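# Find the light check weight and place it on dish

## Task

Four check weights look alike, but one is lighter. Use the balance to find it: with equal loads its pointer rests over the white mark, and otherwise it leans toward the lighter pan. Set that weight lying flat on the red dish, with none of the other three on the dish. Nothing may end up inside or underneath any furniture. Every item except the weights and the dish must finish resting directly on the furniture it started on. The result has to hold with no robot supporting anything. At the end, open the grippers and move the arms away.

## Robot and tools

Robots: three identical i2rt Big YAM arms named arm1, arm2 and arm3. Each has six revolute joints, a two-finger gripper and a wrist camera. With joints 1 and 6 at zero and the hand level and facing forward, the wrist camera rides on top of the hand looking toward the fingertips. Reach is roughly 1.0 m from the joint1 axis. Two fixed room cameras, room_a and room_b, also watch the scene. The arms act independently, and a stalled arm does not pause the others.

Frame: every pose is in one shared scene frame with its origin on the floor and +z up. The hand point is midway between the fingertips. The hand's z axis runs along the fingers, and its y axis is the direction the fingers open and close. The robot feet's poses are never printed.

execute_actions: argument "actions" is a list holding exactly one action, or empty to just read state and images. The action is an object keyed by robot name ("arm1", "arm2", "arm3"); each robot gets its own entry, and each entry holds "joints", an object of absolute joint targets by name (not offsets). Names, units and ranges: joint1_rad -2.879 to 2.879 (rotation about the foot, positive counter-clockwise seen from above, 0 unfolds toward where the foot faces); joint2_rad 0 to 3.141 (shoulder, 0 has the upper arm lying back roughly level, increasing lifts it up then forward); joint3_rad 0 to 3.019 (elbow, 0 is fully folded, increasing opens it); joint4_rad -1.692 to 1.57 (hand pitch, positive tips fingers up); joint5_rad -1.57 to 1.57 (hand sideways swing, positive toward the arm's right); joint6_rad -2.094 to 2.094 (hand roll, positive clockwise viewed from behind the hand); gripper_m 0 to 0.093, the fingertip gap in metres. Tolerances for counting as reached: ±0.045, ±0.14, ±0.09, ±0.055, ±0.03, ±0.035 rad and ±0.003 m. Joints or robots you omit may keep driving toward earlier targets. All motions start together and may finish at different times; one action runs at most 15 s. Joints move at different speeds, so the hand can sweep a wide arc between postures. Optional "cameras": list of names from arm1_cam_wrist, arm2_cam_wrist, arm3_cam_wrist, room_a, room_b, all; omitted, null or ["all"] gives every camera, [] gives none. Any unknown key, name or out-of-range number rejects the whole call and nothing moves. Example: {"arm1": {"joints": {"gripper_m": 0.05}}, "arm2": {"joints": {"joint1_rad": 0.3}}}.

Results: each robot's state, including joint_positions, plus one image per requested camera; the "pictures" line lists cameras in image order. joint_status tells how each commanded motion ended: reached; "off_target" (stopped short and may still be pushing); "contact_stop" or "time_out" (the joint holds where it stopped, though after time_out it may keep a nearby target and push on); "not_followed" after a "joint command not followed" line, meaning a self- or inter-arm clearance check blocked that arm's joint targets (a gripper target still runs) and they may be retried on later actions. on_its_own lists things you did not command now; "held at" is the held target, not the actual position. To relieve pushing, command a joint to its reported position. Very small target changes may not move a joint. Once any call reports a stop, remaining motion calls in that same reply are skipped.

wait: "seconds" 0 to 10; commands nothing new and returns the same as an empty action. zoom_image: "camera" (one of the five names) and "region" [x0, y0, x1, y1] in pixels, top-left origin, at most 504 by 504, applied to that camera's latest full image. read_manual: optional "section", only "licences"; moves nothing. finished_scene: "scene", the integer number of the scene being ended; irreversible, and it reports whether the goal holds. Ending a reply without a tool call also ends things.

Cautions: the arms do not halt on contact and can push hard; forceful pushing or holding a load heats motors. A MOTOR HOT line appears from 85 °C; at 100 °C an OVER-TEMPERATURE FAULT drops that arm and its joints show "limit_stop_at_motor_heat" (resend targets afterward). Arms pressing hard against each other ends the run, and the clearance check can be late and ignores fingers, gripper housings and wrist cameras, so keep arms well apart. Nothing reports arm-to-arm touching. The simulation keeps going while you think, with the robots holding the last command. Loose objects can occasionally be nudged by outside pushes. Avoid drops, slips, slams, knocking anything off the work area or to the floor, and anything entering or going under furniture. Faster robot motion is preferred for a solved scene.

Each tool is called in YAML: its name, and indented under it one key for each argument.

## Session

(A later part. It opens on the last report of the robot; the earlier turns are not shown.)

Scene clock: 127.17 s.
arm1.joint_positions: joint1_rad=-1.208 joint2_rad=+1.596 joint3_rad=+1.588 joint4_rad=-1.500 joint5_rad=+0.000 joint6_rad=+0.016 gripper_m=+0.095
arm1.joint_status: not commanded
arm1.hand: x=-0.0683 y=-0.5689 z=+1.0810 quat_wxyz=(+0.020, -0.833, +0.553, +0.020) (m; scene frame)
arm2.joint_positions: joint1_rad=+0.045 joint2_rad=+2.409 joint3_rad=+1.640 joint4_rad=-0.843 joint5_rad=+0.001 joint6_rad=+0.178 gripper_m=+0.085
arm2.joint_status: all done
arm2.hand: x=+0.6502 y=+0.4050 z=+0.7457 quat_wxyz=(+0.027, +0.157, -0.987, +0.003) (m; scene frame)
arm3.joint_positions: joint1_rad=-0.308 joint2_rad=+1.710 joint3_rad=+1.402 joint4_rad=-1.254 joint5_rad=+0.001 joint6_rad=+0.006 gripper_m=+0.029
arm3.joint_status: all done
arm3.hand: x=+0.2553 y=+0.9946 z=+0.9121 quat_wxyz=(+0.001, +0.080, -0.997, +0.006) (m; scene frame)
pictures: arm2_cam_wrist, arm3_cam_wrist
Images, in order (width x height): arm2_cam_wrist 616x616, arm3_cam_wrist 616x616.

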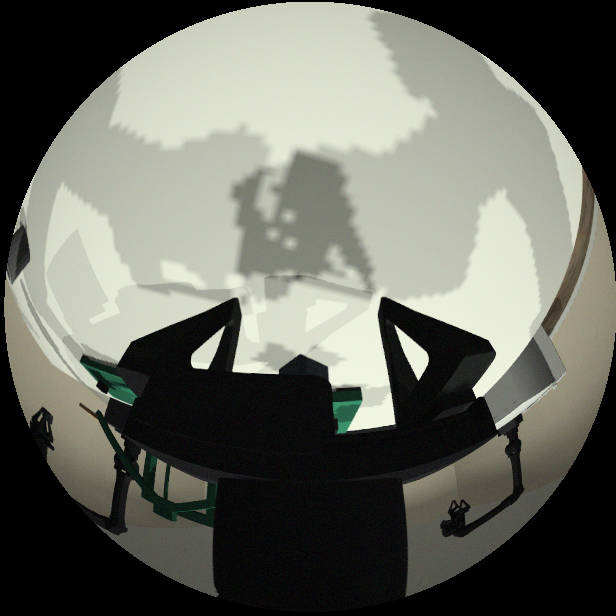

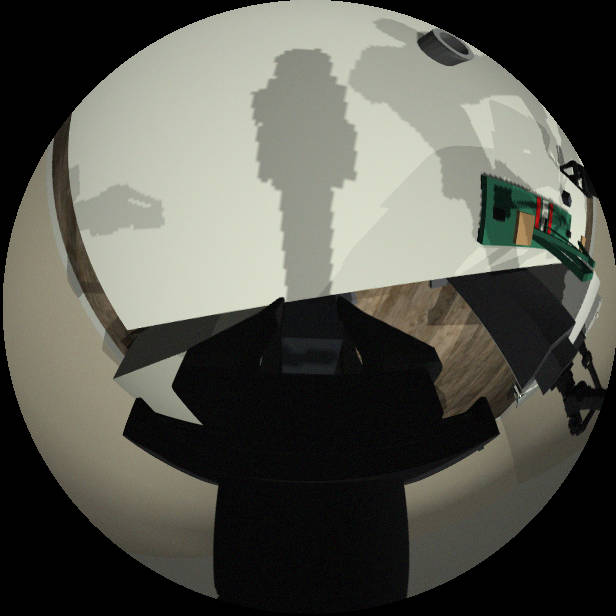

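execute_actions:
  actions:
    - {"arm3":{"joints":{"joint1_rad":-0.85,"joint2_rad":1.9,"joint3_rad":1.5,"joint4_rad":-1.17}},"arm2":{"joints":{"joint2_rad":2.39,"joint3_rad":1.55,"joint4_rad":-0.74}}}
  cameras: ["arm2_cam_wrist","arm3_cam_wrist"]

Scene clock: 130.07 s.
arm1.joint_positions: joint1_rad=-1.208 joint2_rad=+1.596 joint3_rad=+1.588 joint4_rad=-1.500 joint5_rad=+0.000 joint6_rad=+0.016 gripper_m=+0.095
arm1.joint_status: not commanded
arm1.hand: x=-0.0683 y=-0.5689 z=+1.0810 quat_wxyz=(+0.020, -0.833, +0.553, +0.020) (m; scene frame)
arm2.joint_positions: joint1_rad=+0.045 joint2_rad=+2.387 joint3_rad=+1.567 joint4_rad=-0.751 joint5_rad=-0.001 joint6_rad=+0.178 gripper_m=+0.085
arm2.joint_status: all done
arm2.hand: x=+0.6431 y=+0.4010 z=+0.7394 quat_wxyz=(+0.007, +0.157, -0.988, -0.005) (m; scene frame)
arm3.joint_positions: joint1_rad=-0.846 joint2_rad=+1.928 joint3_rad=+1.457 joint4_rad=-1.179 joint5_rad=+0.001 joint6_rad=+0.006 gripper_m=+0.029
arm3.joint_status: all done
arm3.hand: x=+0.2552 y=+0.7141 z=+0.8243 quat_wxyz=(+0.043, -0.188, -0.981, +0.000) (m; scene frame)
pictures: arm2_cam_wrist, arm3_cam_wrist
Images, in order (width x height): arm2_cam_wrist 616x616, arm3_cam_wrist 616x616.

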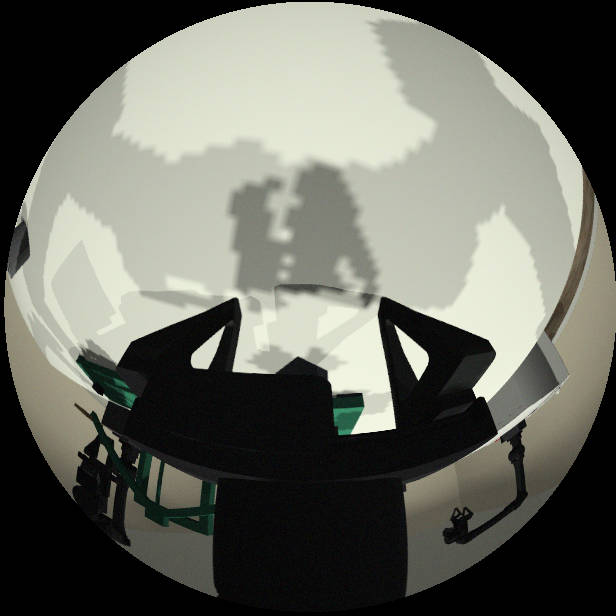

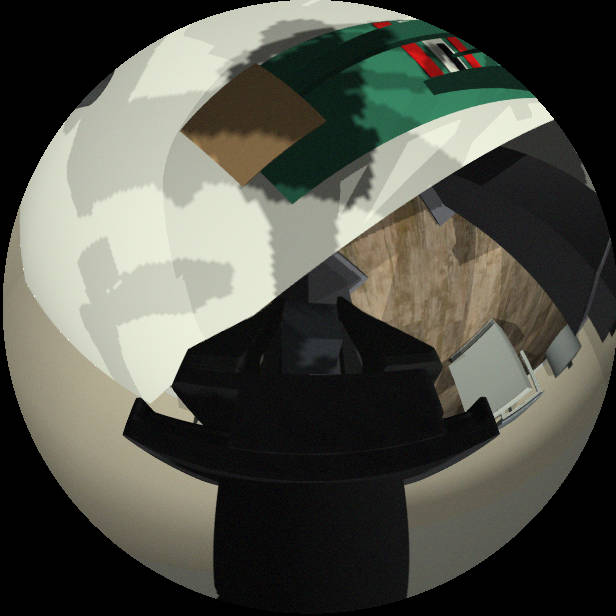

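execute_actions:
  actions:
    - {"arm3":{"joints":{"joint1_rad":-0.8,"joint2_rad":2.1,"joint3_rad":1.88,"joint4_rad":-1.32}},"arm2":{"joints":{"joint2_rad":2.35,"joint3_rad":1.45,"joint4_rad":-0.67}}}
  cameras: ["arm2_cam_wrist","arm3_cam_wrist"]

Scene clock: 132.57 s.
arm1.joint_positions: joint1_rad=-1.208 joint2_rad=+1.596 joint3_rad=+1.588 joint4_rad=-1.500 joint5_rad=+0.000 joint6_rad=+0.016 gripper_m=+0.095
arm1.joint_status: not commanded
arm1.hand: x=-0.0683 y=-0.5689 z=+1.0810 quat_wxyz=(+0.020, -0.833, +0.553, +0.020) (m; scene frame)
arm2.joint_positions: joint1_rad=+0.045 joint2_rad=+2.347 joint3_rad=+1.471 joint4_rad=-0.681 joint5_rad=-0.001 joint6_rad=+0.178 gripper_m=+0.085
arm2.joint_status: all done
arm2.hand: x=+0.6243 y=+0.3910 z=+0.7384 quat_wxyz=(+0.001, +0.156, -0.988, -0.007) (m; scene frame)
arm3.joint_positions: joint1_rad=-0.798 joint2_rad=+2.112 joint3_rad=+1.823 joint4_rad=-1.302 joint5_rad=+0.001 joint6_rad=+0.006 gripper_m=+0.029
arm3.joint_status: all done
arm3.hand: x=+0.3566 y=+0.7077 z=+0.8455 quat_wxyz=(+0.014, -0.164, -0.986, +0.006) (m; scene frame)
pictures: arm2_cam_wrist, arm3_cam_wrist
Images, in order (width x height): arm2_cam_wrist 616x616, arm3_cam_wrist 616x616.

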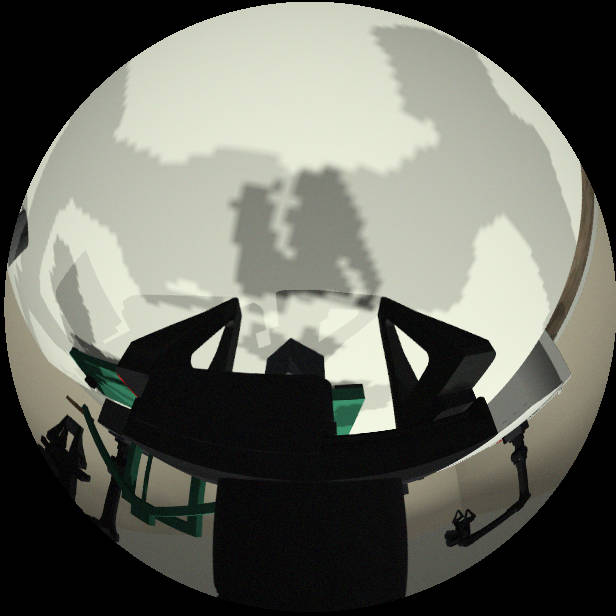

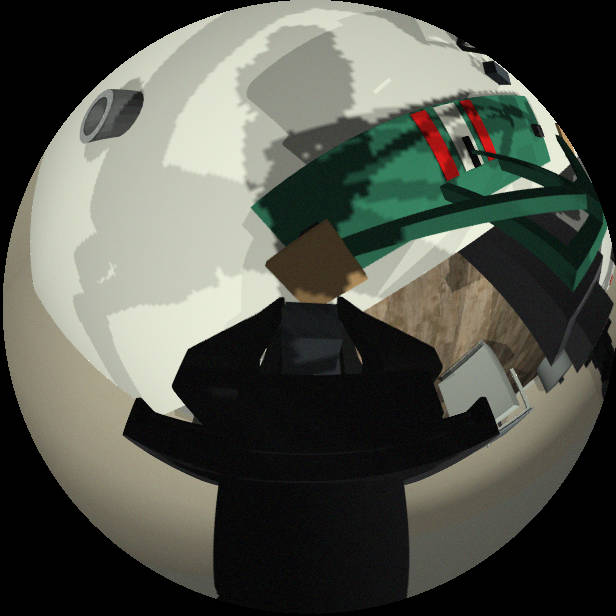

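execute_actions:
  actions:
    - {"arm3":{"joints":{"joint2_rad":2.17,"joint3_rad":1.95,"joint4_rad":-1.33}},"arm2":{"joints":{"gripper_m":0}}}
  cameras: ["arm3_cam_wrist"]

Scene clock: 134.17 s.
arm1.joint_positions: joint1_rad=-1.208 joint2_rad=+1.596 joint3_rad=+1.588 joint4_rad=-1.500 joint5_rad=+0.000 joint6_rad=+0.016 gripper_m=+0.095
arm1.joint_status: not commanded
arm1.hand: x=-0.0683 y=-0.5689 z=+1.0810 quat_wxyz=(+0.020, -0.833, +0.553, +0.020) (m; scene frame)
arm2.joint_positions: joint1_rad=+0.045 joint2_rad=+2.347 joint3_rad=+1.471 joint4_rad=-0.681 joint5_rad=-0.003 joint6_rad=+0.177 gripper_m=+0.001
arm2.joint_status: all done
arm2.hand: x=+0.6241 y=+0.3913 z=+0.7384 quat_wxyz=(+0.001, +0.157, -0.988, -0.008) (m; scene frame)
arm3.joint_positions: joint1_rad=-0.798 joint2_rad=+2.158 joint3_rad=+1.886 joint4_rad=-1.316 joint5_rad=+0.001 joint6_rad=+0.006 gripper_m=+0.029
arm3.joint_status: all done
arm3.hand: x=+0.3714 y=+0.7026 z=+0.8401 quat_wxyz=(+0.013, -0.164, -0.986, +0.006) (m; scene frame)
pictures: arm3_cam_wrist
Images, in order (width x height): arm3_cam_wrist 616x616.

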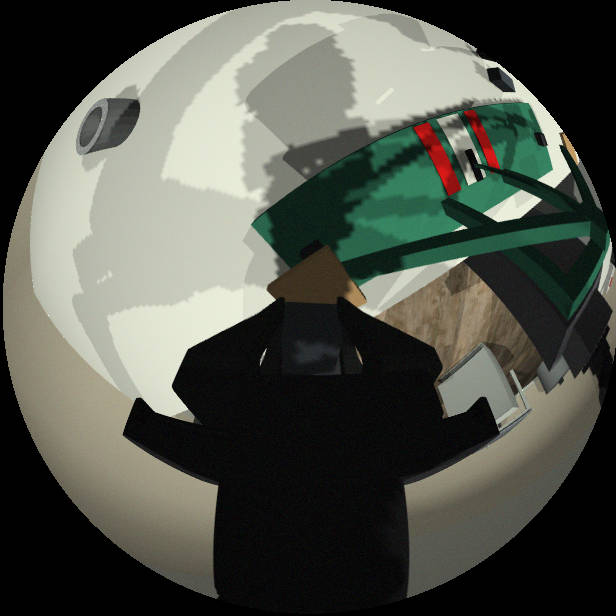

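execute_actions:
  actions:
    - {"arm3":{"joints":{"joint2_rad":2.3,"joint3_rad":2.1,"joint4_rad":-1.37}},"arm2":{"joints":{"gripper_m":0.085,"joint2_rad":2.2,"joint3_rad":1.45,"joint4_rad":-0.82}}}
  cameras: ["arm3_cam_wrist","arm2_cam_wrist"]

Scene clock: 136.27 s.
arm1.joint_positions: joint1_rad=-1.208 joint2_rad=+1.596 joint3_rad=+1.588 joint4_rad=-1.500 joint5_rad=+0.000 joint6_rad=+0.016 gripper_m=+0.095
arm1.joint_status: not commanded
arm1.hand: x=-0.0683 y=-0.5689 z=+1.0810 quat_wxyz=(+0.020, -0.833, +0.553, +0.020) (m; scene frame)
arm2.joint_positions: joint1_rad=+0.045 joint2_rad=+2.178 joint3_rad=+1.452 joint4_rad=-0.807 joint5_rad=-0.002 joint6_rad=+0.177 gripper_m=+0.085
arm2.joint_status: all done
arm2.hand: x=+0.6299 y=+0.3929 z=+0.8279 quat_wxyz=(-0.010, +0.157, -0.987, -0.012) (m; scene frame)
arm3.joint_positions: joint1_rad=-0.798 joint2_rad=+2.300 joint3_rad=+2.034 joint4_rad=-1.355 joint5_rad=+0.000 joint6_rad=+0.006 gripper_m=+0.029
arm3.joint_status: all done
arm3.hand: x=+0.3986 y=+0.6930 z=+0.8016 quat_wxyz=(+0.029, -0.164, -0.986, +0.003) (m; scene frame)
pictures: arm2_cam_wrist, arm3_cam_wrist
Images, in order (width x height): arm2_cam_wrist 616x616, arm3_cam_wrist 616x616.

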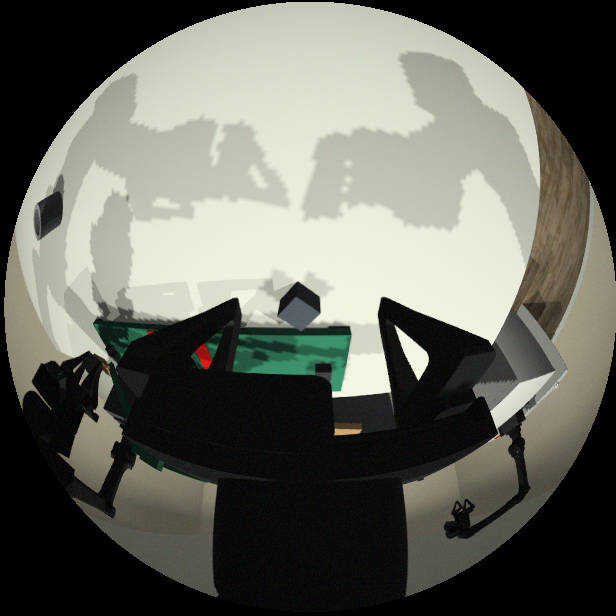

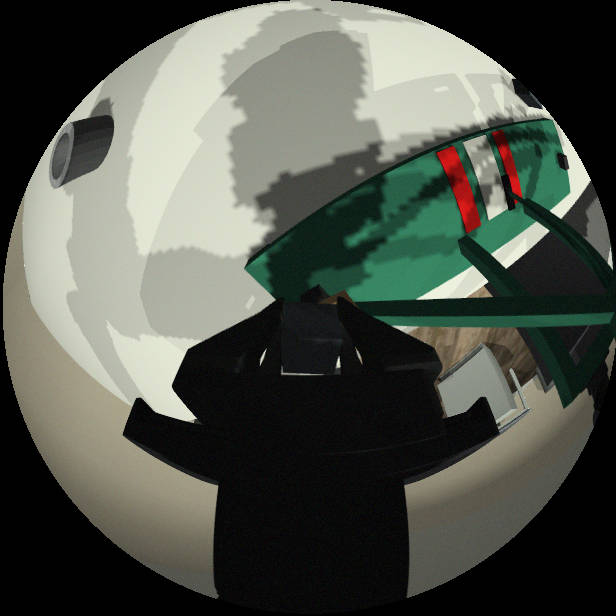

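execute_actions:
  actions:
    - {"arm3":{"joints":{"gripper_m":0.07}},"arm2":{"joints":{"gripper_m":0.06,"joint6_rad":0.92,"joint2_rad":2.28,"joint3_rad":1.66,"joint4_rad":-0.96}}}
  cameras: ["arm3_cam_wrist","arm2_cam_wrist"]

Scene clock: 139.80 s.
arm1.joint_positions: joint1_rad=-1.208 joint2_rad=+1.596 joint3_rad=+1.588 joint4_rad=-1.500 joint5_rad=+0.000 joint6_rad=+0.016 gripper_m=+0.095
arm1.joint_status: not commanded
arm1.hand: x=-0.0683 y=-0.5689 z=+1.0810 quat_wxyz=(+0.020, -0.833, +0.553, +0.020) (m; scene frame)
arm2.joint_positions: joint1_rad=+0.045 joint2_rad=+2.278 joint3_rad=+1.625 joint4_rad=-0.948 joint5_rad=-0.002 joint6_rad=+0.912 gripper_m=+0.060
arm2.joint_status: all done
arm2.hand: x=+0.6537 y=+0.4058 z=+0.8204 quat_wxyz=(+0.021, -0.208, -0.978, +0.007) (m; scene frame)
arm3.joint_positions: joint1_rad=-0.798 joint2_rad=+2.300 joint3_rad=+2.036 joint4_rad=-1.355 joint5_rad=-0.001 joint6_rad=+0.006 gripper_m=+0.070
arm3.joint_status: all done
arm3.hand: x=+0.3993 y=+0.6928 z=+0.8024 quat_wxyz=(+0.028, -0.164, -0.986, +0.003) (m; scene frame)
pictures: arm2_cam_wrist, arm3_cam_wrist
Images, in order (width x height): arm2_cam_wrist 616x616, arm3_cam_wrist 616x616.

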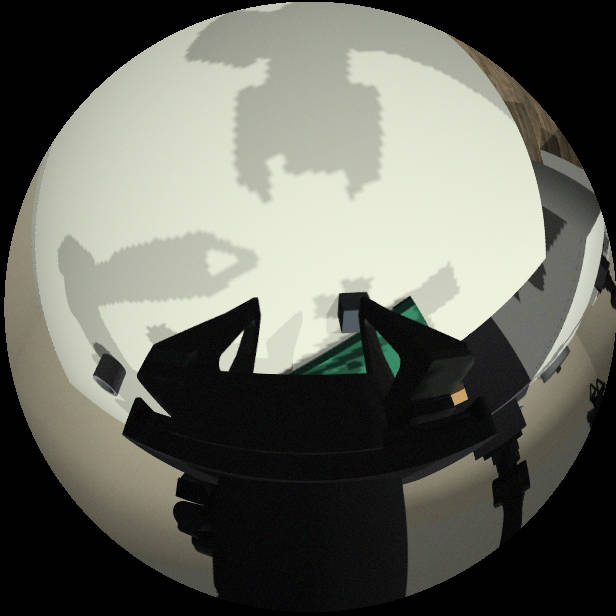

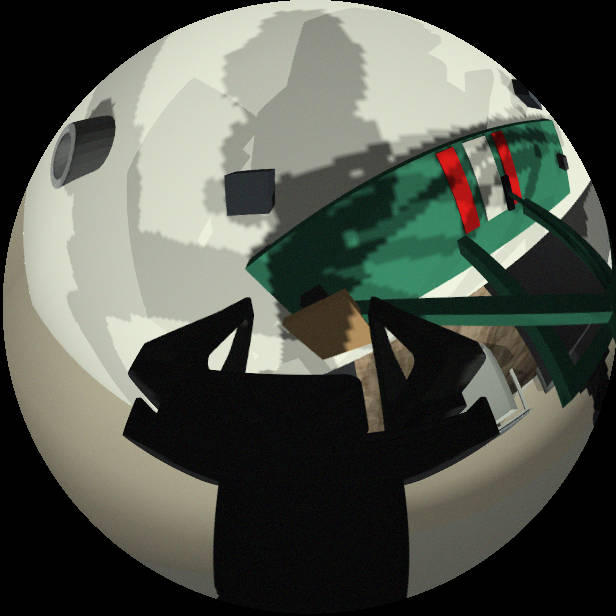

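execute_actions:
  actions:
    - {"arm3":{"joints":{"joint2_rad":2.2,"joint3_rad":2.0,"joint4_rad":-1.37}},"arm2":{"joints":{"gripper_m":0.085,"joint1_rad":0.07}}}
  cameras: []

execute_actions:
  actions:
    - {"arm3":{"joints":{"joint1_rad":-0.7,"joint2_rad":2.5,"joint3_rad":2.4,"joint4_rad":-1.47}}}
  cameras: ["arm3_cam_wrist","arm2_cam_wrist"]

Scene clock: 143.00 s.
arm1.joint_positions: joint1_rad=-1.208 joint2_rad=+1.596 joint3_rad=+1.588 joint4_rad=-1.500 joint5_rad=+0.000 joint6_rad=+0.016 gripper_m=+0.095
arm1.joint_status: not commanded
arm1.hand: x=-0.0683 y=-0.5689 z=+1.0810 quat_wxyz=(+0.020, -0.833, +0.553, +0.020) (m; scene frame)
arm2.joint_positions: joint1_rad=+0.065 joint2_rad=+2.278 joint3_rad=+1.625 joint4_rad=-0.948 joint5_rad=-0.002 joint6_rad=+0.912 gripper_m=+0.085
arm2.joint_status: all done
arm2.hand: x=+0.6477 y=+0.4167 z=+0.8206 quat_wxyz=(+0.020, -0.198, -0.980, +0.007) (m; scene frame)
arm3.joint_positions: joint1_rad=-0.798 joint2_rad=+2.205 joint3_rad=+2.009 joint4_rad=-1.355 joint5_rad=-0.001 joint6_rad=+0.006 gripper_m=+0.070
arm3.joint_status: all done
arm3.hand: x=+0.3985 y=+0.6939 z=+0.8547 quat_wxyz=(-0.005, -0.164, -0.986, +0.008) (m; scene frame)
pictures: none
No camera images: the call's "cameras" was empty. Leave "cameras" out to get every camera's image.

Scene clock: 144.30 s.
arm1.joint_positions: joint1_rad=-1.208 joint2_rad=+1.596 joint3_rad=+1.588 joint4_rad=-1.500 joint5_rad=+0.000 joint6_rad=+0.016 gripper_m=+0.095
arm1.joint_status: not commanded
arm1.hand: x=-0.0683 y=-0.5689 z=+1.0810 quat_wxyz=(+0.020, -0.833, +0.553, +0.020) (m; scene frame)
arm2.joint_positions: joint1_rad=+0.065 joint2_rad=+2.278 joint3_rad=+1.625 joint4_rad=-0.948 joint5_rad=-0.002 joint6_rad=+0.912 gripper_m=+0.085
arm2.joint_status: not commanded
arm2.hand: x=+0.6477 y=+0.4167 z=+0.8206 quat_wxyz=(+0.020, -0.198, -0.980, +0.007) (m; scene frame)
arm3.joint_positions: joint1_rad=-0.696 joint2_rad=+2.519 joint3_rad=+2.341 joint4_rad=-1.457 joint5_rad=-0.001 joint6_rad=+0.006 gripper_m=+0.070
arm3.joint_status: all done
arm3.hand: x=+0.4639 y=+0.7485 z=+0.7616 quat_wxyz=(+0.037, -0.114, -0.993, +0.003) (m; scene frame)
pictures: arm2_cam_wrist, arm3_cam_wrist
Images, in order (width x height): arm2_cam_wrist 616x616, arm3_cam_wrist 616x616.

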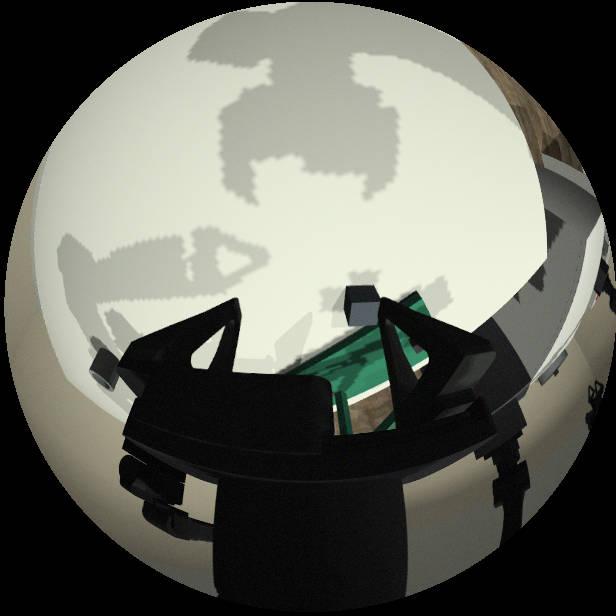

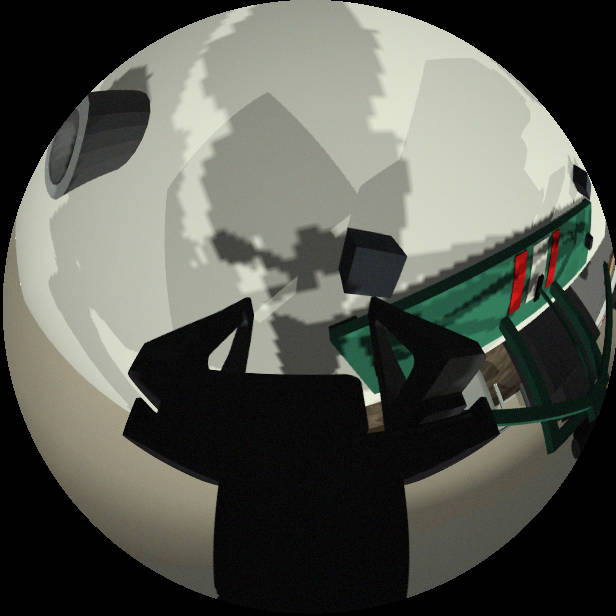

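execute_actions:
  actions:
    - {"arm3":{"joints":{"gripper_m":0.085,"joint1_rad":-0.75}}}
  cameras: []

execute_actions:
  actions:
    - {"arm3":{"joints":{"joint2_rad":2.64,"joint3_rad":2.6,"joint4_rad":-1.5}}}
  cameras: ["arm3_cam_wrist"]

Scene clock: 147.17 s.
arm1.joint_positions: joint1_rad=-1.208 joint2_rad=+1.596 joint3_rad=+1.588 joint4_rad=-1.500 joint5_rad=+0.000 joint6_rad=+0.016 gripper_m=+0.095
arm1.joint_status: not commanded
arm1.hand: x=-0.0683 y=-0.5689 z=+1.0810 quat_wxyz=(+0.020, -0.833, +0.553, +0.020) (m; scene frame)
arm2.joint_positions: joint1_rad=+0.065 joint2_rad=+2.278 joint3_rad=+1.625 joint4_rad=-0.948 joint5_rad=-0.002 joint6_rad=+0.912 gripper_m=+0.085
arm2.joint_status: not commanded
arm2.hand: x=+0.6477 y=+0.4167 z=+0.8206 quat_wxyz=(+0.020, -0.198, -0.980, +0.007) (m; scene frame)
arm3.joint_positions: joint1_rad=-0.757 joint2_rad=+2.519 joint3_rad=+2.341 joint4_rad=-1.457 joint5_rad=-0.001 joint6_rad=+0.006 gripper_m=+0.085
arm3.joint_status: all done
arm3.hand: x=+0.4527 y=+0.7054 z=+0.7622 quat_wxyz=(+0.036, -0.144, -0.989, +0.002) (m; scene frame)
pictures: none
No camera images: the call's "cameras" was empty. Leave "cameras" out to get every camera's image.

Scene clock: 148.13 s.
arm1.joint_positions: joint1_rad=-1.208 joint2_rad=+1.596 joint3_rad=+1.588 joint4_rad=-1.500 joint5_rad=+0.000 joint6_rad=+0.016 gripper_m=+0.095
arm1.joint_status: not commanded
arm1.hand: x=-0.0683 y=-0.5689 z=+1.0810 quat_wxyz=(+0.020, -0.833, +0.553, +0.020) (m; scene frame)
arm2.joint_positions: joint1_rad=+0.065 joint2_rad=+2.278 joint3_rad=+1.625 joint4_rad=-0.948 joint5_rad=-0.002 joint6_rad=+0.912 gripper_m=+0.085
arm2.joint_status: not commanded
arm2.hand: x=+0.6477 y=+0.4167 z=+0.8206 quat_wxyz=(+0.020, -0.198, -0.980, +0.007) (m; scene frame)
arm3.joint_positions: joint1_rad=-0.757 joint2_rad=+2.620 joint3_rad=+2.532 joint4_rad=-1.485 joint5_rad=-0.001 joint6_rad=+0.006 gripper_m=+0.085
arm3.joint_status: all done
arm3.hand: x=+0.4860 y=+0.6957 z=+0.7595 quat_wxyz=(+0.006, -0.144, -0.990, +0.006) (m; scene frame)
pictures: arm3_cam_wrist
Images, in order (width x height): arm3_cam_wrist 616x616.

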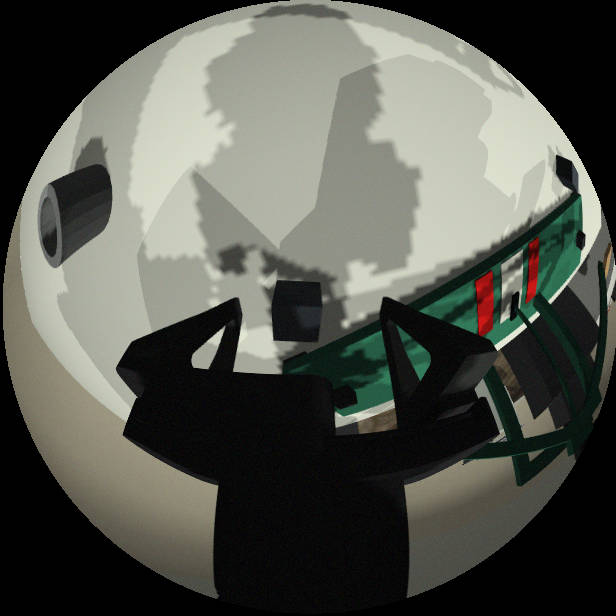

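Lower slightly and close.

execute_actions:
  actions:
    - {"arm3":{"joints":{"gripper_m":0.055,"joint2_rad":2.7,"joint3_rad":2.6,"joint4_rad":-1.47}}}
  cameras: []

execute_actions:
  actions:
    - {"arm3":{"joints":{"gripper_m":0}}}
  cameras: ["arm3_cam_wrist"]

Scene clock: 150.37 s.
arm1.joint_positions: joint1_rad=-1.208 joint2_rad=+1.596 joint3_rad=+1.588 joint4_rad=-1.500 joint5_rad=+0.000 joint6_rad=+0.016 gripper_m=+0.095
arm1.joint_status: not commanded
arm1.hand: x=-0.0683 y=-0.5689 z=+1.0810 quat_wxyz=(+0.020, -0.833, +0.553, +0.020) (m; scene frame)
arm2.joint_positions: joint1_rad=+0.065 joint2_rad=+2.278 joint3_rad=+1.625 joint4_rad=-0.948 joint5_rad=-0.002 joint6_rad=+0.912 gripper_m=+0.085
arm2.joint_status: not commanded
arm2.hand: x=+0.6477 y=+0.4167 z=+0.8206 quat_wxyz=(+0.020, -0.198, -0.980, +0.007) (m; scene frame)
arm3.joint_positions: joint1_rad=-0.758 joint2_rad=+2.670 joint3_rad=+2.554 joint4_rad=-1.484 joint5_rad=-0.001 joint6_rad=+0.005 gripper_m=+0.055
arm3.joint_status: all done
arm3.hand: x=+0.4842 y=+0.6956 z=+0.7312 quat_wxyz=(+0.018, -0.144, -0.989, +0.004) (m; scene frame)
pictures: none
No camera images: the call's "cameras" was empty. Leave "cameras" out to get every camera's image.

Scene clock: 150.97 s.
arm1.joint_positions: joint1_rad=-1.208 joint2_rad=+1.596 joint3_rad=+1.588 joint4_rad=-1.500 joint5_rad=+0.000 joint6_rad=+0.016 gripper_m=+0.095
arm1.joint_status: not commanded
arm1.hand: x=-0.0683 y=-0.5689 z=+1.0810 quat_wxyz=(+0.020, -0.833, +0.553, +0.020) (m; scene frame)
arm2.joint_positions: joint1_rad=+0.065 joint2_rad=+2.278 joint3_rad=+1.625 joint4_rad=-0.948 joint5_rad=-0.002 joint6_rad=+0.912 gripper_m=+0.085
arm2.joint_status: not commanded
arm2.hand: x=+0.6477 y=+0.4167 z=+0.8206 quat_wxyz=(+0.020, -0.198, -0.980, +0.007) (m; scene frame)
arm3.joint_positions: joint1_rad=-0.754 joint2_rad=+2.670 joint3_rad=+2.554 joint4_rad=-1.484 joint5_rad=-0.002 joint6_rad=+0.005 gripper_m=+0.029
arm3.joint_status: gripper_m off_target (ended at +0.029, target +0.000)
arm3.hand: x=+0.4849 y=+0.6982 z=+0.7312 quat_wxyz=(+0.018, -0.142, -0.990, +0.004) (m; scene frame)
pictures: arm3_cam_wrist
Images, in order (width x height): arm3_cam_wrist 616x616.

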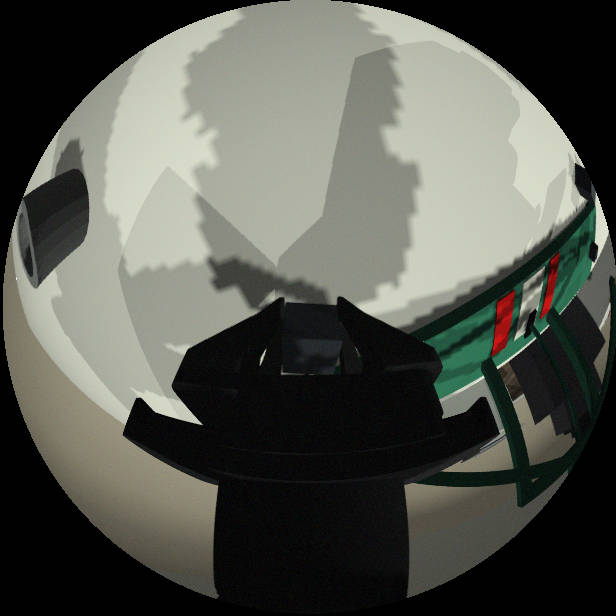

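execute_actions:
  actions:
    - {"arm3":{"joints":{"joint2_rad":2.3,"joint3_rad":2.3,"joint4_rad":-1.5}}}
  cameras: []

execute_actions:
  actions:
    - {"arm3":{"joints":{"joint1_rad":-0.8,"joint2_rad":2.22,"joint3_rad":1.98,"joint4_rad":-1.34}}}
  cameras: []

execute_actions:
  actions:
    - {"arm3":{"joints":{"joint2_rad":2.28}}}
  cameras: ["arm3_cam_wrist"]

Scene clock: 157.57 s.
arm1.joint_positions: joint1_rad=-1.208 joint2_rad=+1.596 joint3_rad=+1.588 joint4_rad=-1.500 joint5_rad=+0.000 joint6_rad=+0.016 gripper_m=+0.095
arm1.joint_status: not commanded
arm1.hand: x=-0.0683 y=-0.5689 z=+1.0810 quat_wxyz=(+0.020, -0.833, +0.553, +0.020) (m; scene frame)
arm2.joint_positions: joint1_rad=+0.065 joint2_rad=+2.278 joint3_rad=+1.625 joint4_rad=-0.948 joint5_rad=-0.002 joint6_rad=+0.912 gripper_m=+0.085
arm2.joint_status: not commanded
arm2.hand: x=+0.6477 y=+0.4167 z=+0.8206 quat_wxyz=(+0.020, -0.198, -0.980, +0.007) (m; scene frame)
arm3.joint_positions: joint1_rad=-0.749 joint2_rad=+2.294 joint3_rad=+2.304 joint4_rad=-1.486 joint5_rad=-0.003 joint6_rad=+0.005 gripper_m=+0.029
arm3.joint_status: all done
arm3.hand: x=+0.4553 y=+0.7134 z=+0.9075 quat_wxyz=(-0.043, -0.139, -0.989, +0.012) (m; scene frame)
pictures: none
No camera images: the call's "cameras" was empty. Leave "cameras" out to get every camera's image.

Scene clock: 158.80 s.
arm1.joint_positions: joint1_rad=-1.208 joint2_rad=+1.596 joint3_rad=+1.588 joint4_rad=-1.500 joint5_rad=+0.000 joint6_rad=+0.016 gripper_m=+0.095
arm1.joint_status: not commanded
arm1.hand: x=-0.0683 y=-0.5689 z=+1.0810 quat_wxyz=(+0.020, -0.833, +0.553, +0.020) (m; scene frame)
arm2.joint_positions: joint1_rad=+0.065 joint2_rad=+2.278 joint3_rad=+1.625 joint4_rad=-0.948 joint5_rad=-0.002 joint6_rad=+0.912 gripper_m=+0.085
arm2.joint_status: not commanded
arm2.hand: x=+0.6477 y=+0.4167 z=+0.8206 quat_wxyz=(+0.020, -0.198, -0.980, +0.007) (m; scene frame)
arm3.joint_positions: joint1_rad=-0.807 joint2_rad=+2.238 joint3_rad=+1.976 joint4_rad=-1.356 joint5_rad=-0.001 joint6_rad=+0.005 gripper_m=+0.029
arm3.joint_status: all done
arm3.hand: x=+0.3836 y=+0.6925 z=+0.8218 quat_wxyz=(+0.027, -0.168, -0.985, +0.003) (m; scene frame)
pictures: none
No camera images: the call's "cameras" was empty. Leave "cameras" out to get every camera's image.

Scene clock: 159.67 s.
arm1.joint_positions: joint1_rad=-1.208 joint2_rad=+1.596 joint3_rad=+1.588 joint4_rad=-1.500 joint5_rad=+0.000 joint6_rad=+0.016 gripper_m=+0.095
arm1.joint_status: not commanded
arm1.hand: x=-0.0683 y=-0.5689 z=+1.0810 quat_wxyz=(+0.020, -0.833, +0.553, +0.020) (m; scene frame)
arm2.joint_positions: joint1_rad=+0.065 joint2_rad=+2.278 joint3_rad=+1.625 joint4_rad=-0.948 joint5_rad=-0.002 joint6_rad=+0.912 gripper_m=+0.085
arm2.joint_status: not commanded
arm2.hand: x=+0.6477 y=+0.4167 z=+0.8206 quat_wxyz=(+0.020, -0.198, -0.980, +0.007) (m; scene frame)
arm3.joint_positions: joint1_rad=-0.807 joint2_rad=+2.270 joint3_rad=+1.976 joint4_rad=-1.355 joint5_rad=-0.001 joint6_rad=+0.005 gripper_m=+0.029
arm3.joint_status: all done
arm3.hand: x=+0.3806 y=+0.6931 z=+0.8014 quat_wxyz=(+0.042, -0.168, -0.985, +0.000) (m; scene frame)
pictures: arm3_cam_wrist
Images, in order (width x height): arm3_cam_wrist 616x616.

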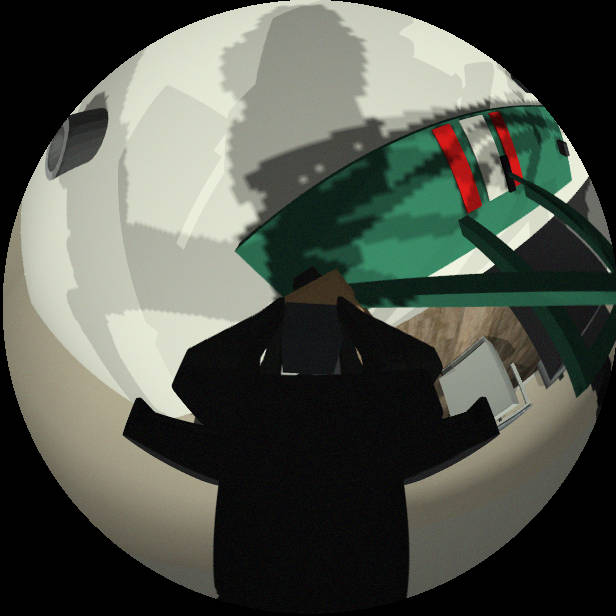

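execute_actions:
  actions:
    - {"arm3":{"joints":{"joint2_rad":2.25,"gripper_m":0.036}}}
  cameras: []

execute_actions:
  actions:
    - {"arm3":{"joints":{"gripper_m":0.06}}}
  cameras: []

execute_actions:
  actions:
    - {"arm3":{"joints":{"joint2_rad":2.0,"joint4_rad":-1.55}}}
  cameras: ["arm3_cam_wrist"]

Scene clock: 162.00 s.
arm1.joint_positions: joint1_rad=-1.208 joint2_rad=+1.596 joint3_rad=+1.588 joint4_rad=-1.500 joint5_rad=+0.000 joint6_rad=+0.016 gripper_m=+0.095
arm1.joint_status: not commanded
arm1.hand: x=-0.0683 y=-0.5689 z=+1.0810 quat_wxyz=(+0.020, -0.833, +0.553, +0.020) (m; scene frame)
arm2.joint_positions: joint1_rad=+0.065 joint2_rad=+2.278 joint3_rad=+1.625 joint4_rad=-0.948 joint5_rad=-0.002 joint6_rad=+0.912 gripper_m=+0.085
arm2.joint_status: not commanded
arm2.hand: x=+0.6477 y=+0.4167 z=+0.8206 quat_wxyz=(+0.020, -0.198, -0.980, +0.007) (m; scene frame)
arm3.joint_positions: joint1_rad=-0.807 joint2_rad=+2.270 joint3_rad=+1.976 joint4_rad=-1.355 joint5_rad=+0.000 joint6_rad=+0.005 gripper_m=+0.036
arm3.joint_status: all done
arm3.hand: x=+0.3806 y=+0.6930 z=+0.8014 quat_wxyz=(+0.042, -0.168, -0.985, +0.001) (m; scene frame)
pictures: none
No camera images: the call's "cameras" was empty. Leave "cameras" out to get every camera's image.

Scene clock: 162.50 s.
arm1.joint_positions: joint1_rad=-1.208 joint2_rad=+1.596 joint3_rad=+1.588 joint4_rad=-1.500 joint5_rad=+0.000 joint6_rad=+0.016 gripper_m=+0.095
arm1.joint_status: not commanded
arm1.hand: x=-0.0683 y=-0.5689 z=+1.0810 quat_wxyz=(+0.020, -0.833, +0.553, +0.020) (m; scene frame)
arm2.joint_positions: joint1_rad=+0.065 joint2_rad=+2.278 joint3_rad=+1.625 joint4_rad=-0.948 joint5_rad=-0.002 joint6_rad=+0.912 gripper_m=+0.085
arm2.joint_status: not commanded
arm2.hand: x=+0.6477 y=+0.4167 z=+0.8206 quat_wxyz=(+0.020, -0.198, -0.980, +0.007) (m; scene frame)
arm3.joint_positions: joint1_rad=-0.807 joint2_rad=+2.270 joint3_rad=+1.976 joint4_rad=-1.355 joint5_rad=+0.000 joint6_rad=+0.005 gripper_m=+0.060
arm3.joint_status: all done
arm3.hand: x=+0.3806 y=+0.6930 z=+0.8014 quat_wxyz=(+0.042, -0.168, -0.985, +0.001) (m; scene frame)
pictures: none
No camera images: the call's "cameras" was empty. Leave "cameras" out to get every camera's image.

Scene clock: 163.90 s.
arm1.joint_positions: joint1_rad=-1.208 joint2_rad=+1.596 joint3_rad=+1.588 joint4_rad=-1.500 joint5_rad=+0.000 joint6_rad=+0.016 gripper_m=+0.095
arm1.joint_status: not commanded
arm1.hand: x=-0.0683 y=-0.5689 z=+1.0810 quat_wxyz=(+0.020, -0.833, +0.553, +0.020) (m; scene frame)
arm2.joint_positions: joint1_rad=+0.065 joint2_rad=+2.278 joint3_rad=+1.625 joint4_rad=-0.948 joint5_rad=-0.002 joint6_rad=+0.912 gripper_m=+0.085
arm2.joint_status: not commanded
arm2.hand: x=+0.6477 y=+0.4167 z=+0.8206 quat_wxyz=(+0.020, -0.198, -0.980, +0.007) (m; scene frame)
arm3.joint_positions: joint1_rad=-0.807 joint2_rad=+1.992 joint3_rad=+1.975 joint4_rad=-1.535 joint5_rad=+0.000 joint6_rad=+0.005 gripper_m=+0.060
arm3.joint_status: all done
arm3.hand: x=+0.3458 y=+0.7079 z=+0.9762 quat_wxyz=(-0.005, -0.168, -0.986, +0.008) (m; scene frame)
pictures: arm3_cam_wrist
Images, in order (width x height): arm3_cam_wrist 616x616.

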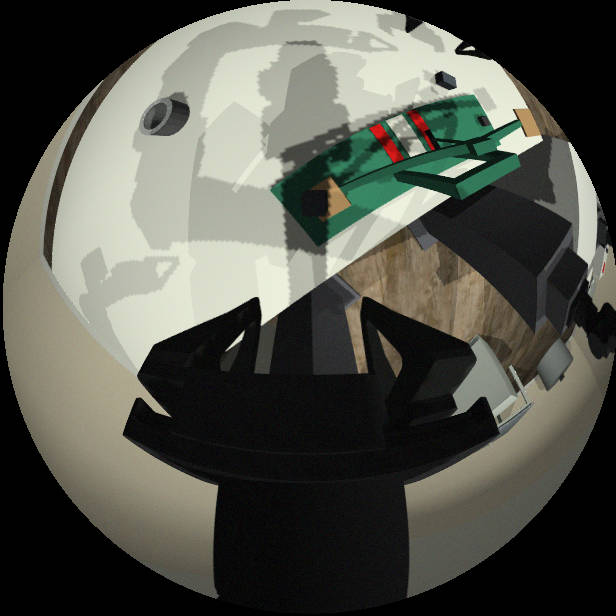

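execute_actions:
  actions:
    - {"arm3":{"joints":{"joint1_rad":1.85,"joint2_rad":2.0,"joint3_rad":1.1,"joint4_rad":-0.67,"gripper_m":0.085}},"arm2":{"joints":{"joint6_rad":0.6}}}
  cameras: ["arm3_cam_wrist","arm2_cam_wrist"]

Scene clock: 168.00 s.
arm1.joint_positions: joint1_rad=-1.208 joint2_rad=+1.596 joint3_rad=+1.588 joint4_rad=-1.500 joint5_rad=+0.000 joint6_rad=+0.016 gripper_m=+0.095
arm1.joint_status: not commanded
arm1.hand: x=-0.0683 y=-0.5689 z=+1.0810 quat_wxyz=(+0.020, -0.833, +0.553, +0.020) (m; scene frame)
arm2.joint_positions: joint1_rad=+0.065 joint2_rad=+2.278 joint3_rad=+1.625 joint4_rad=-0.948 joint5_rad=-0.002 joint6_rad=+0.608 gripper_m=+0.085
arm2.joint_status: all done
arm2.hand: x=+0.6477 y=+0.4167 z=+0.8206 quat_wxyz=(+0.021, -0.048, -0.999, +0.004) (m; scene frame)
arm3.joint_positions: joint1_rad=+1.858 joint2_rad=+2.014 joint3_rad=+1.111 joint4_rad=-0.673 joint5_rad=-0.001 joint6_rad=+0.007 gripper_m=+0.085
arm3.joint_status: all done
arm3.hand: x=-0.5795 y=+1.2571 z=+0.6809 quat_wxyz=(+0.009, +0.918, -0.397, +0.000) (m; scene frame)
pictures: arm2_cam_wrist, arm3_cam_wrist
Images, in order (width x height): arm2_cam_wrist 616x616, arm3_cam_wrist 616x616.

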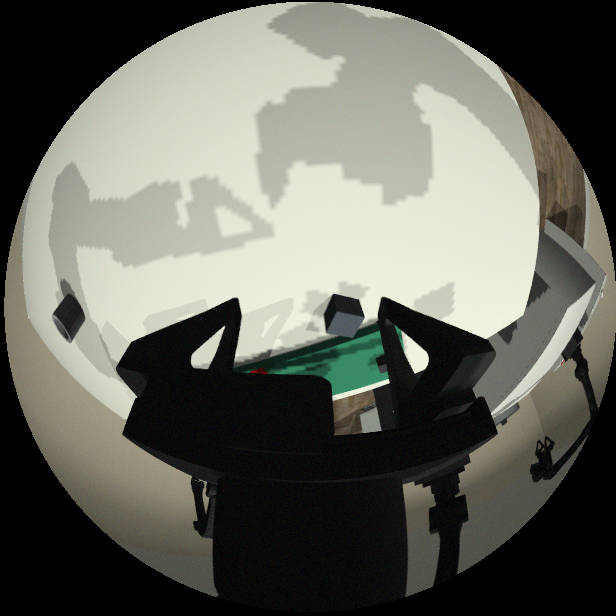

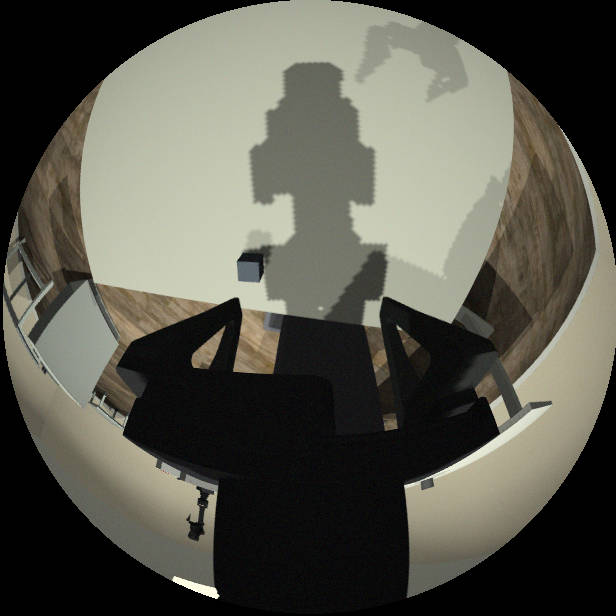

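execute_actions:
  actions:
    - {"arm3":{"joints":{"joint1_rad":1.97,"joint2_rad":2.2,"joint3_rad":1.05,"joint4_rad":-0.42}},"arm2":{"joints":{"joint6_rad":0.17}}}
  cameras: ["arm3_cam_wrist","arm2_cam_wrist"]

Scene clock: 171.17 s.
arm1.joint_positions: joint1_rad=-1.208 joint2_rad=+1.596 joint3_rad=+1.588 joint4_rad=-1.500 joint5_rad=+0.000 joint6_rad=+0.016 gripper_m=+0.095
arm1.joint_status: not commanded
arm1.hand: x=-0.0683 y=-0.5689 z=+1.0810 quat_wxyz=(+0.020, -0.833, +0.553, +0.020) (m; scene frame)
arm2.joint_positions: joint1_rad=+0.065 joint2_rad=+2.278 joint3_rad=+1.625 joint4_rad=-0.948 joint5_rad=-0.002 joint6_rad=+0.179 gripper_m=+0.085
arm2.joint_status: all done
arm2.hand: x=+0.6477 y=+0.4167 z=+0.8206 quat_wxyz=(+0.022, +0.166, -0.986, +0.000) (m; scene frame)
arm3.joint_positions: joint1_rad=+1.977 joint2_rad=+2.215 joint3_rad=+1.047 joint4_rad=-0.438 joint5_rad=+0.000 joint6_rad=+0.007 gripper_m=+0.085
arm3.joint_status: all done
arm3.hand: x=-0.5918 y=+1.1912 z=+0.5795 quat_wxyz=(+0.014, +0.940, -0.341, +0.013) (m; scene frame)
pictures: arm2_cam_wrist, arm3_cam_wrist
Images, in order (width x height): arm2_cam_wrist 616x616, arm3_cam_wrist 616x616.

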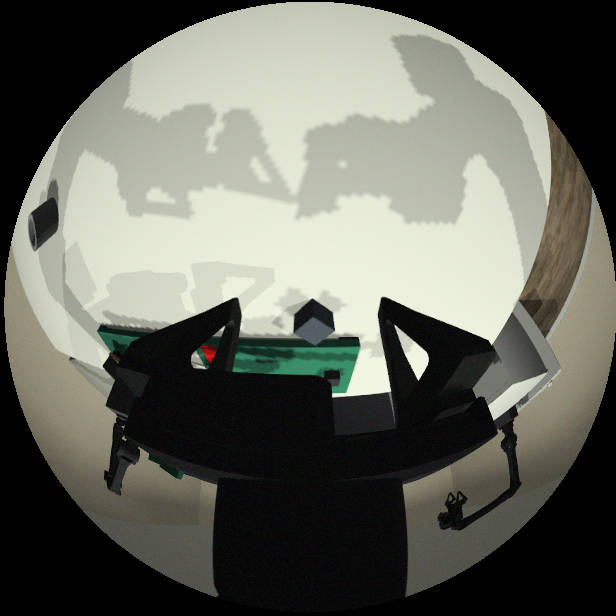

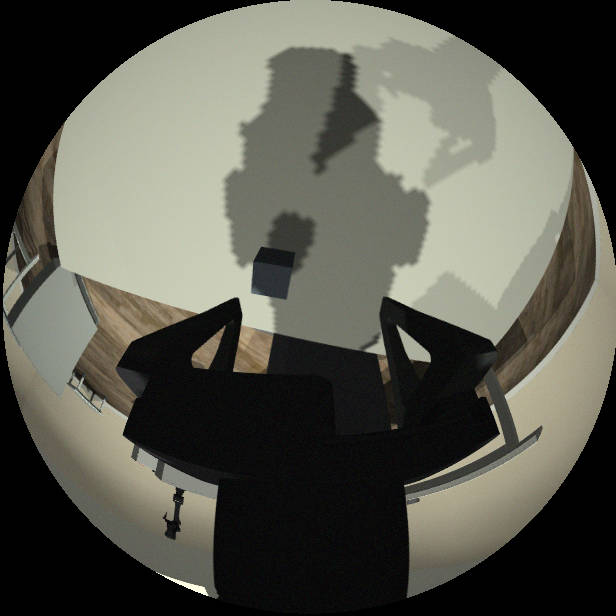

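execute_actions:
  actions:
    - {"arm3":{"joints":{"joint1_rad":2.03,"joint2_rad":2.27,"joint3_rad":1.12,"joint4_rad":-0.43}},"arm2":{"joints":{"joint6_rad":0.92,"joint1_rad":0.03,"gripper_m":0.06,"joint2_rad":2.33,"joint3_rad":1.68,"joint4_rad":-0.94}}}
  cameras: ["arm3_cam_wrist","arm2_cam_wrist"]

Scene clock: 175.40 s.
arm1.joint_positions: joint1_rad=-1.208 joint2_rad=+1.596 joint3_rad=+1.588 joint4_rad=-1.500 joint5_rad=+0.000 joint6_rad=+0.016 gripper_m=+0.095
arm1.joint_status: not commanded
arm1.hand: x=-0.0683 y=-0.5689 z=+1.0810 quat_wxyz=(+0.020, -0.833, +0.553, +0.020) (m; scene frame)
arm2.joint_positions: joint1_rad=+0.032 joint2_rad=+2.306 joint3_rad=+1.637 joint4_rad=-0.948 joint5_rad=-0.002 joint6_rad=+0.911 gripper_m=+0.060
arm2.joint_status: all done
arm2.hand: x=+0.6558 y=+0.3986 z=+0.8070 quat_wxyz=(+0.027, -0.213, -0.976, +0.013) (m; scene frame)
arm3.joint_positions: joint1_rad=+2.033 joint2_rad=+2.254 joint3_rad=+1.094 joint4_rad=-0.438 joint5_rad=+0.000 joint6_rad=+0.007 gripper_m=+0.085
arm3.joint_status: all done
arm3.hand: x=-0.6192 y=+1.1802 z=+0.5699 quat_wxyz=(+0.012, +0.949, -0.315, +0.010) (m; scene frame)
pictures: arm2_cam_wrist, arm3_cam_wrist
Images, in order (width x height): arm2_cam_wrist 616x616, arm3_cam_wrist 616x616.

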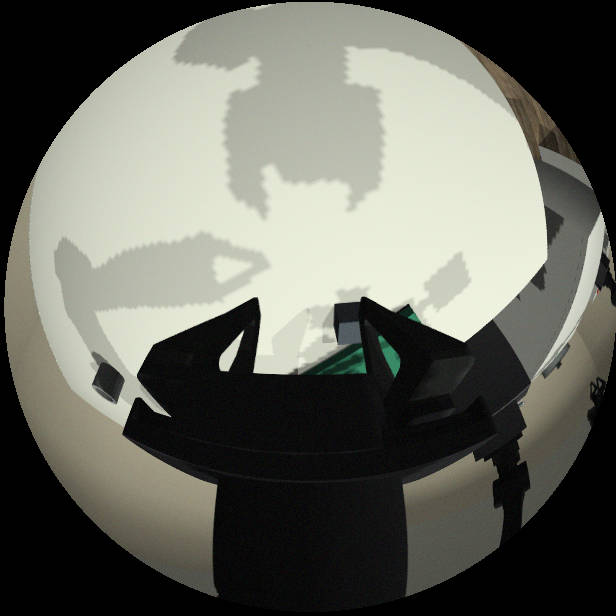

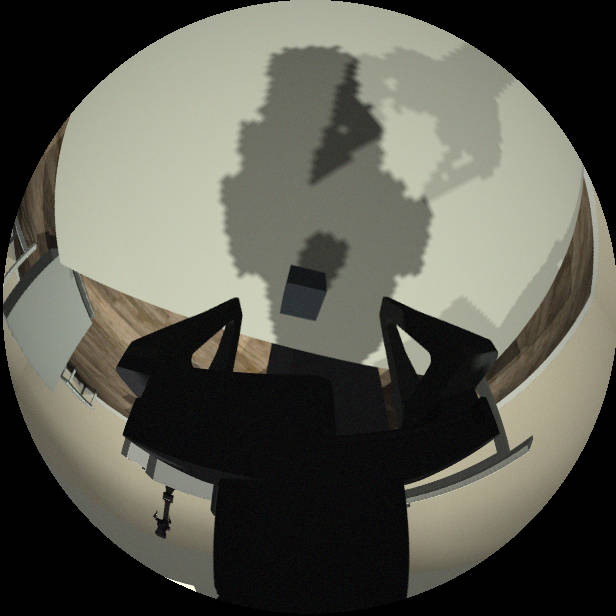

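execute_actions:
  actions:
    - {"arm3":{"joints":{"joint2_rad":2.38,"joint3_rad":1.1,"joint4_rad":-0.3}},"arm2":{"joints":{"joint6_rad":0,"joint1_rad":-0.6,"gripper_m":0.09,"joint2_rad":1.7,"joint3_rad":1.6,"joint4_rad":-1.45}},"arm1":{"joints":{"joint1_rad":-2.2}}}
  cameras: ["arm3_cam_wrist","arm1_cam_wrist"]

Scene clock: 179.37 s.
arm1.joint_positions: joint1_rad=-2.206 joint2_rad=+1.596 joint3_rad=+1.588 joint4_rad=-1.500 joint5_rad=+0.001 joint6_rad=+0.014 gripper_m=+0.095
arm1.joint_status: all done
arm1.hand: x=+0.4053 y=-0.6094 z=+1.0877 quat_wxyz=(+0.033, -0.468, +0.883, +0.011) (m; scene frame)
arm2.joint_positions: joint1_rad=-0.595 joint2_rad=+1.688 joint3_rad=+1.597 joint4_rad=-1.438 joint5_rad=+0.002 joint6_rad=+0.009 gripper_m=+0.090
arm2.joint_status: all done
arm2.hand: x=+0.6348 y=+0.0353 z=+1.1405 quat_wxyz=(-0.013, -0.078, -0.997, +0.000) (m; scene frame)
arm3.joint_positions: joint1_rad=+2.033 joint2_rad=+2.387 joint3_rad=+1.094 joint4_rad=-0.317 joint5_rad=+0.000 joint6_rad=+0.007 gripper_m=+0.085
arm3.joint_status: all done
arm3.hand: x=-0.6036 y=+1.1675 z=+0.5120 quat_wxyz=(+0.014, +0.949, -0.315, +0.015) (m; scene frame)
pictures: arm1_cam_wrist, arm3_cam_wrist
Images, in order (width x height): arm1_cam_wrist 616x616, arm3_cam_wrist 616x616.

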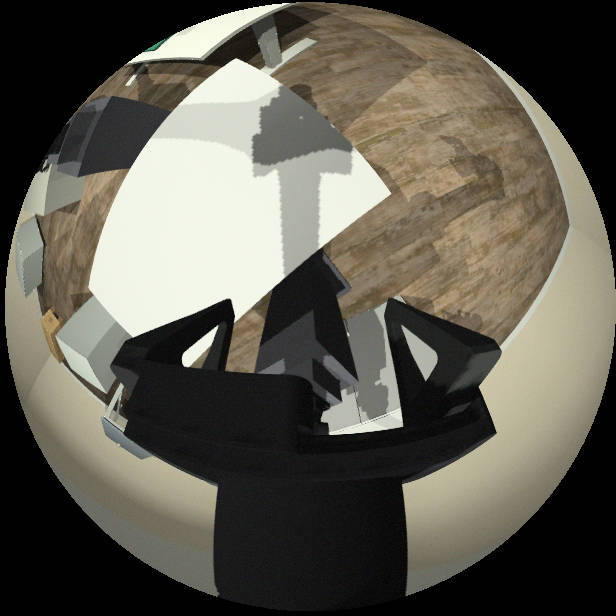

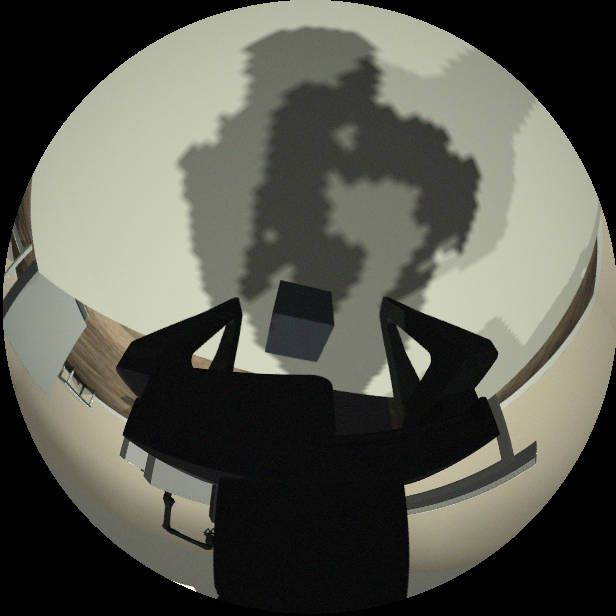

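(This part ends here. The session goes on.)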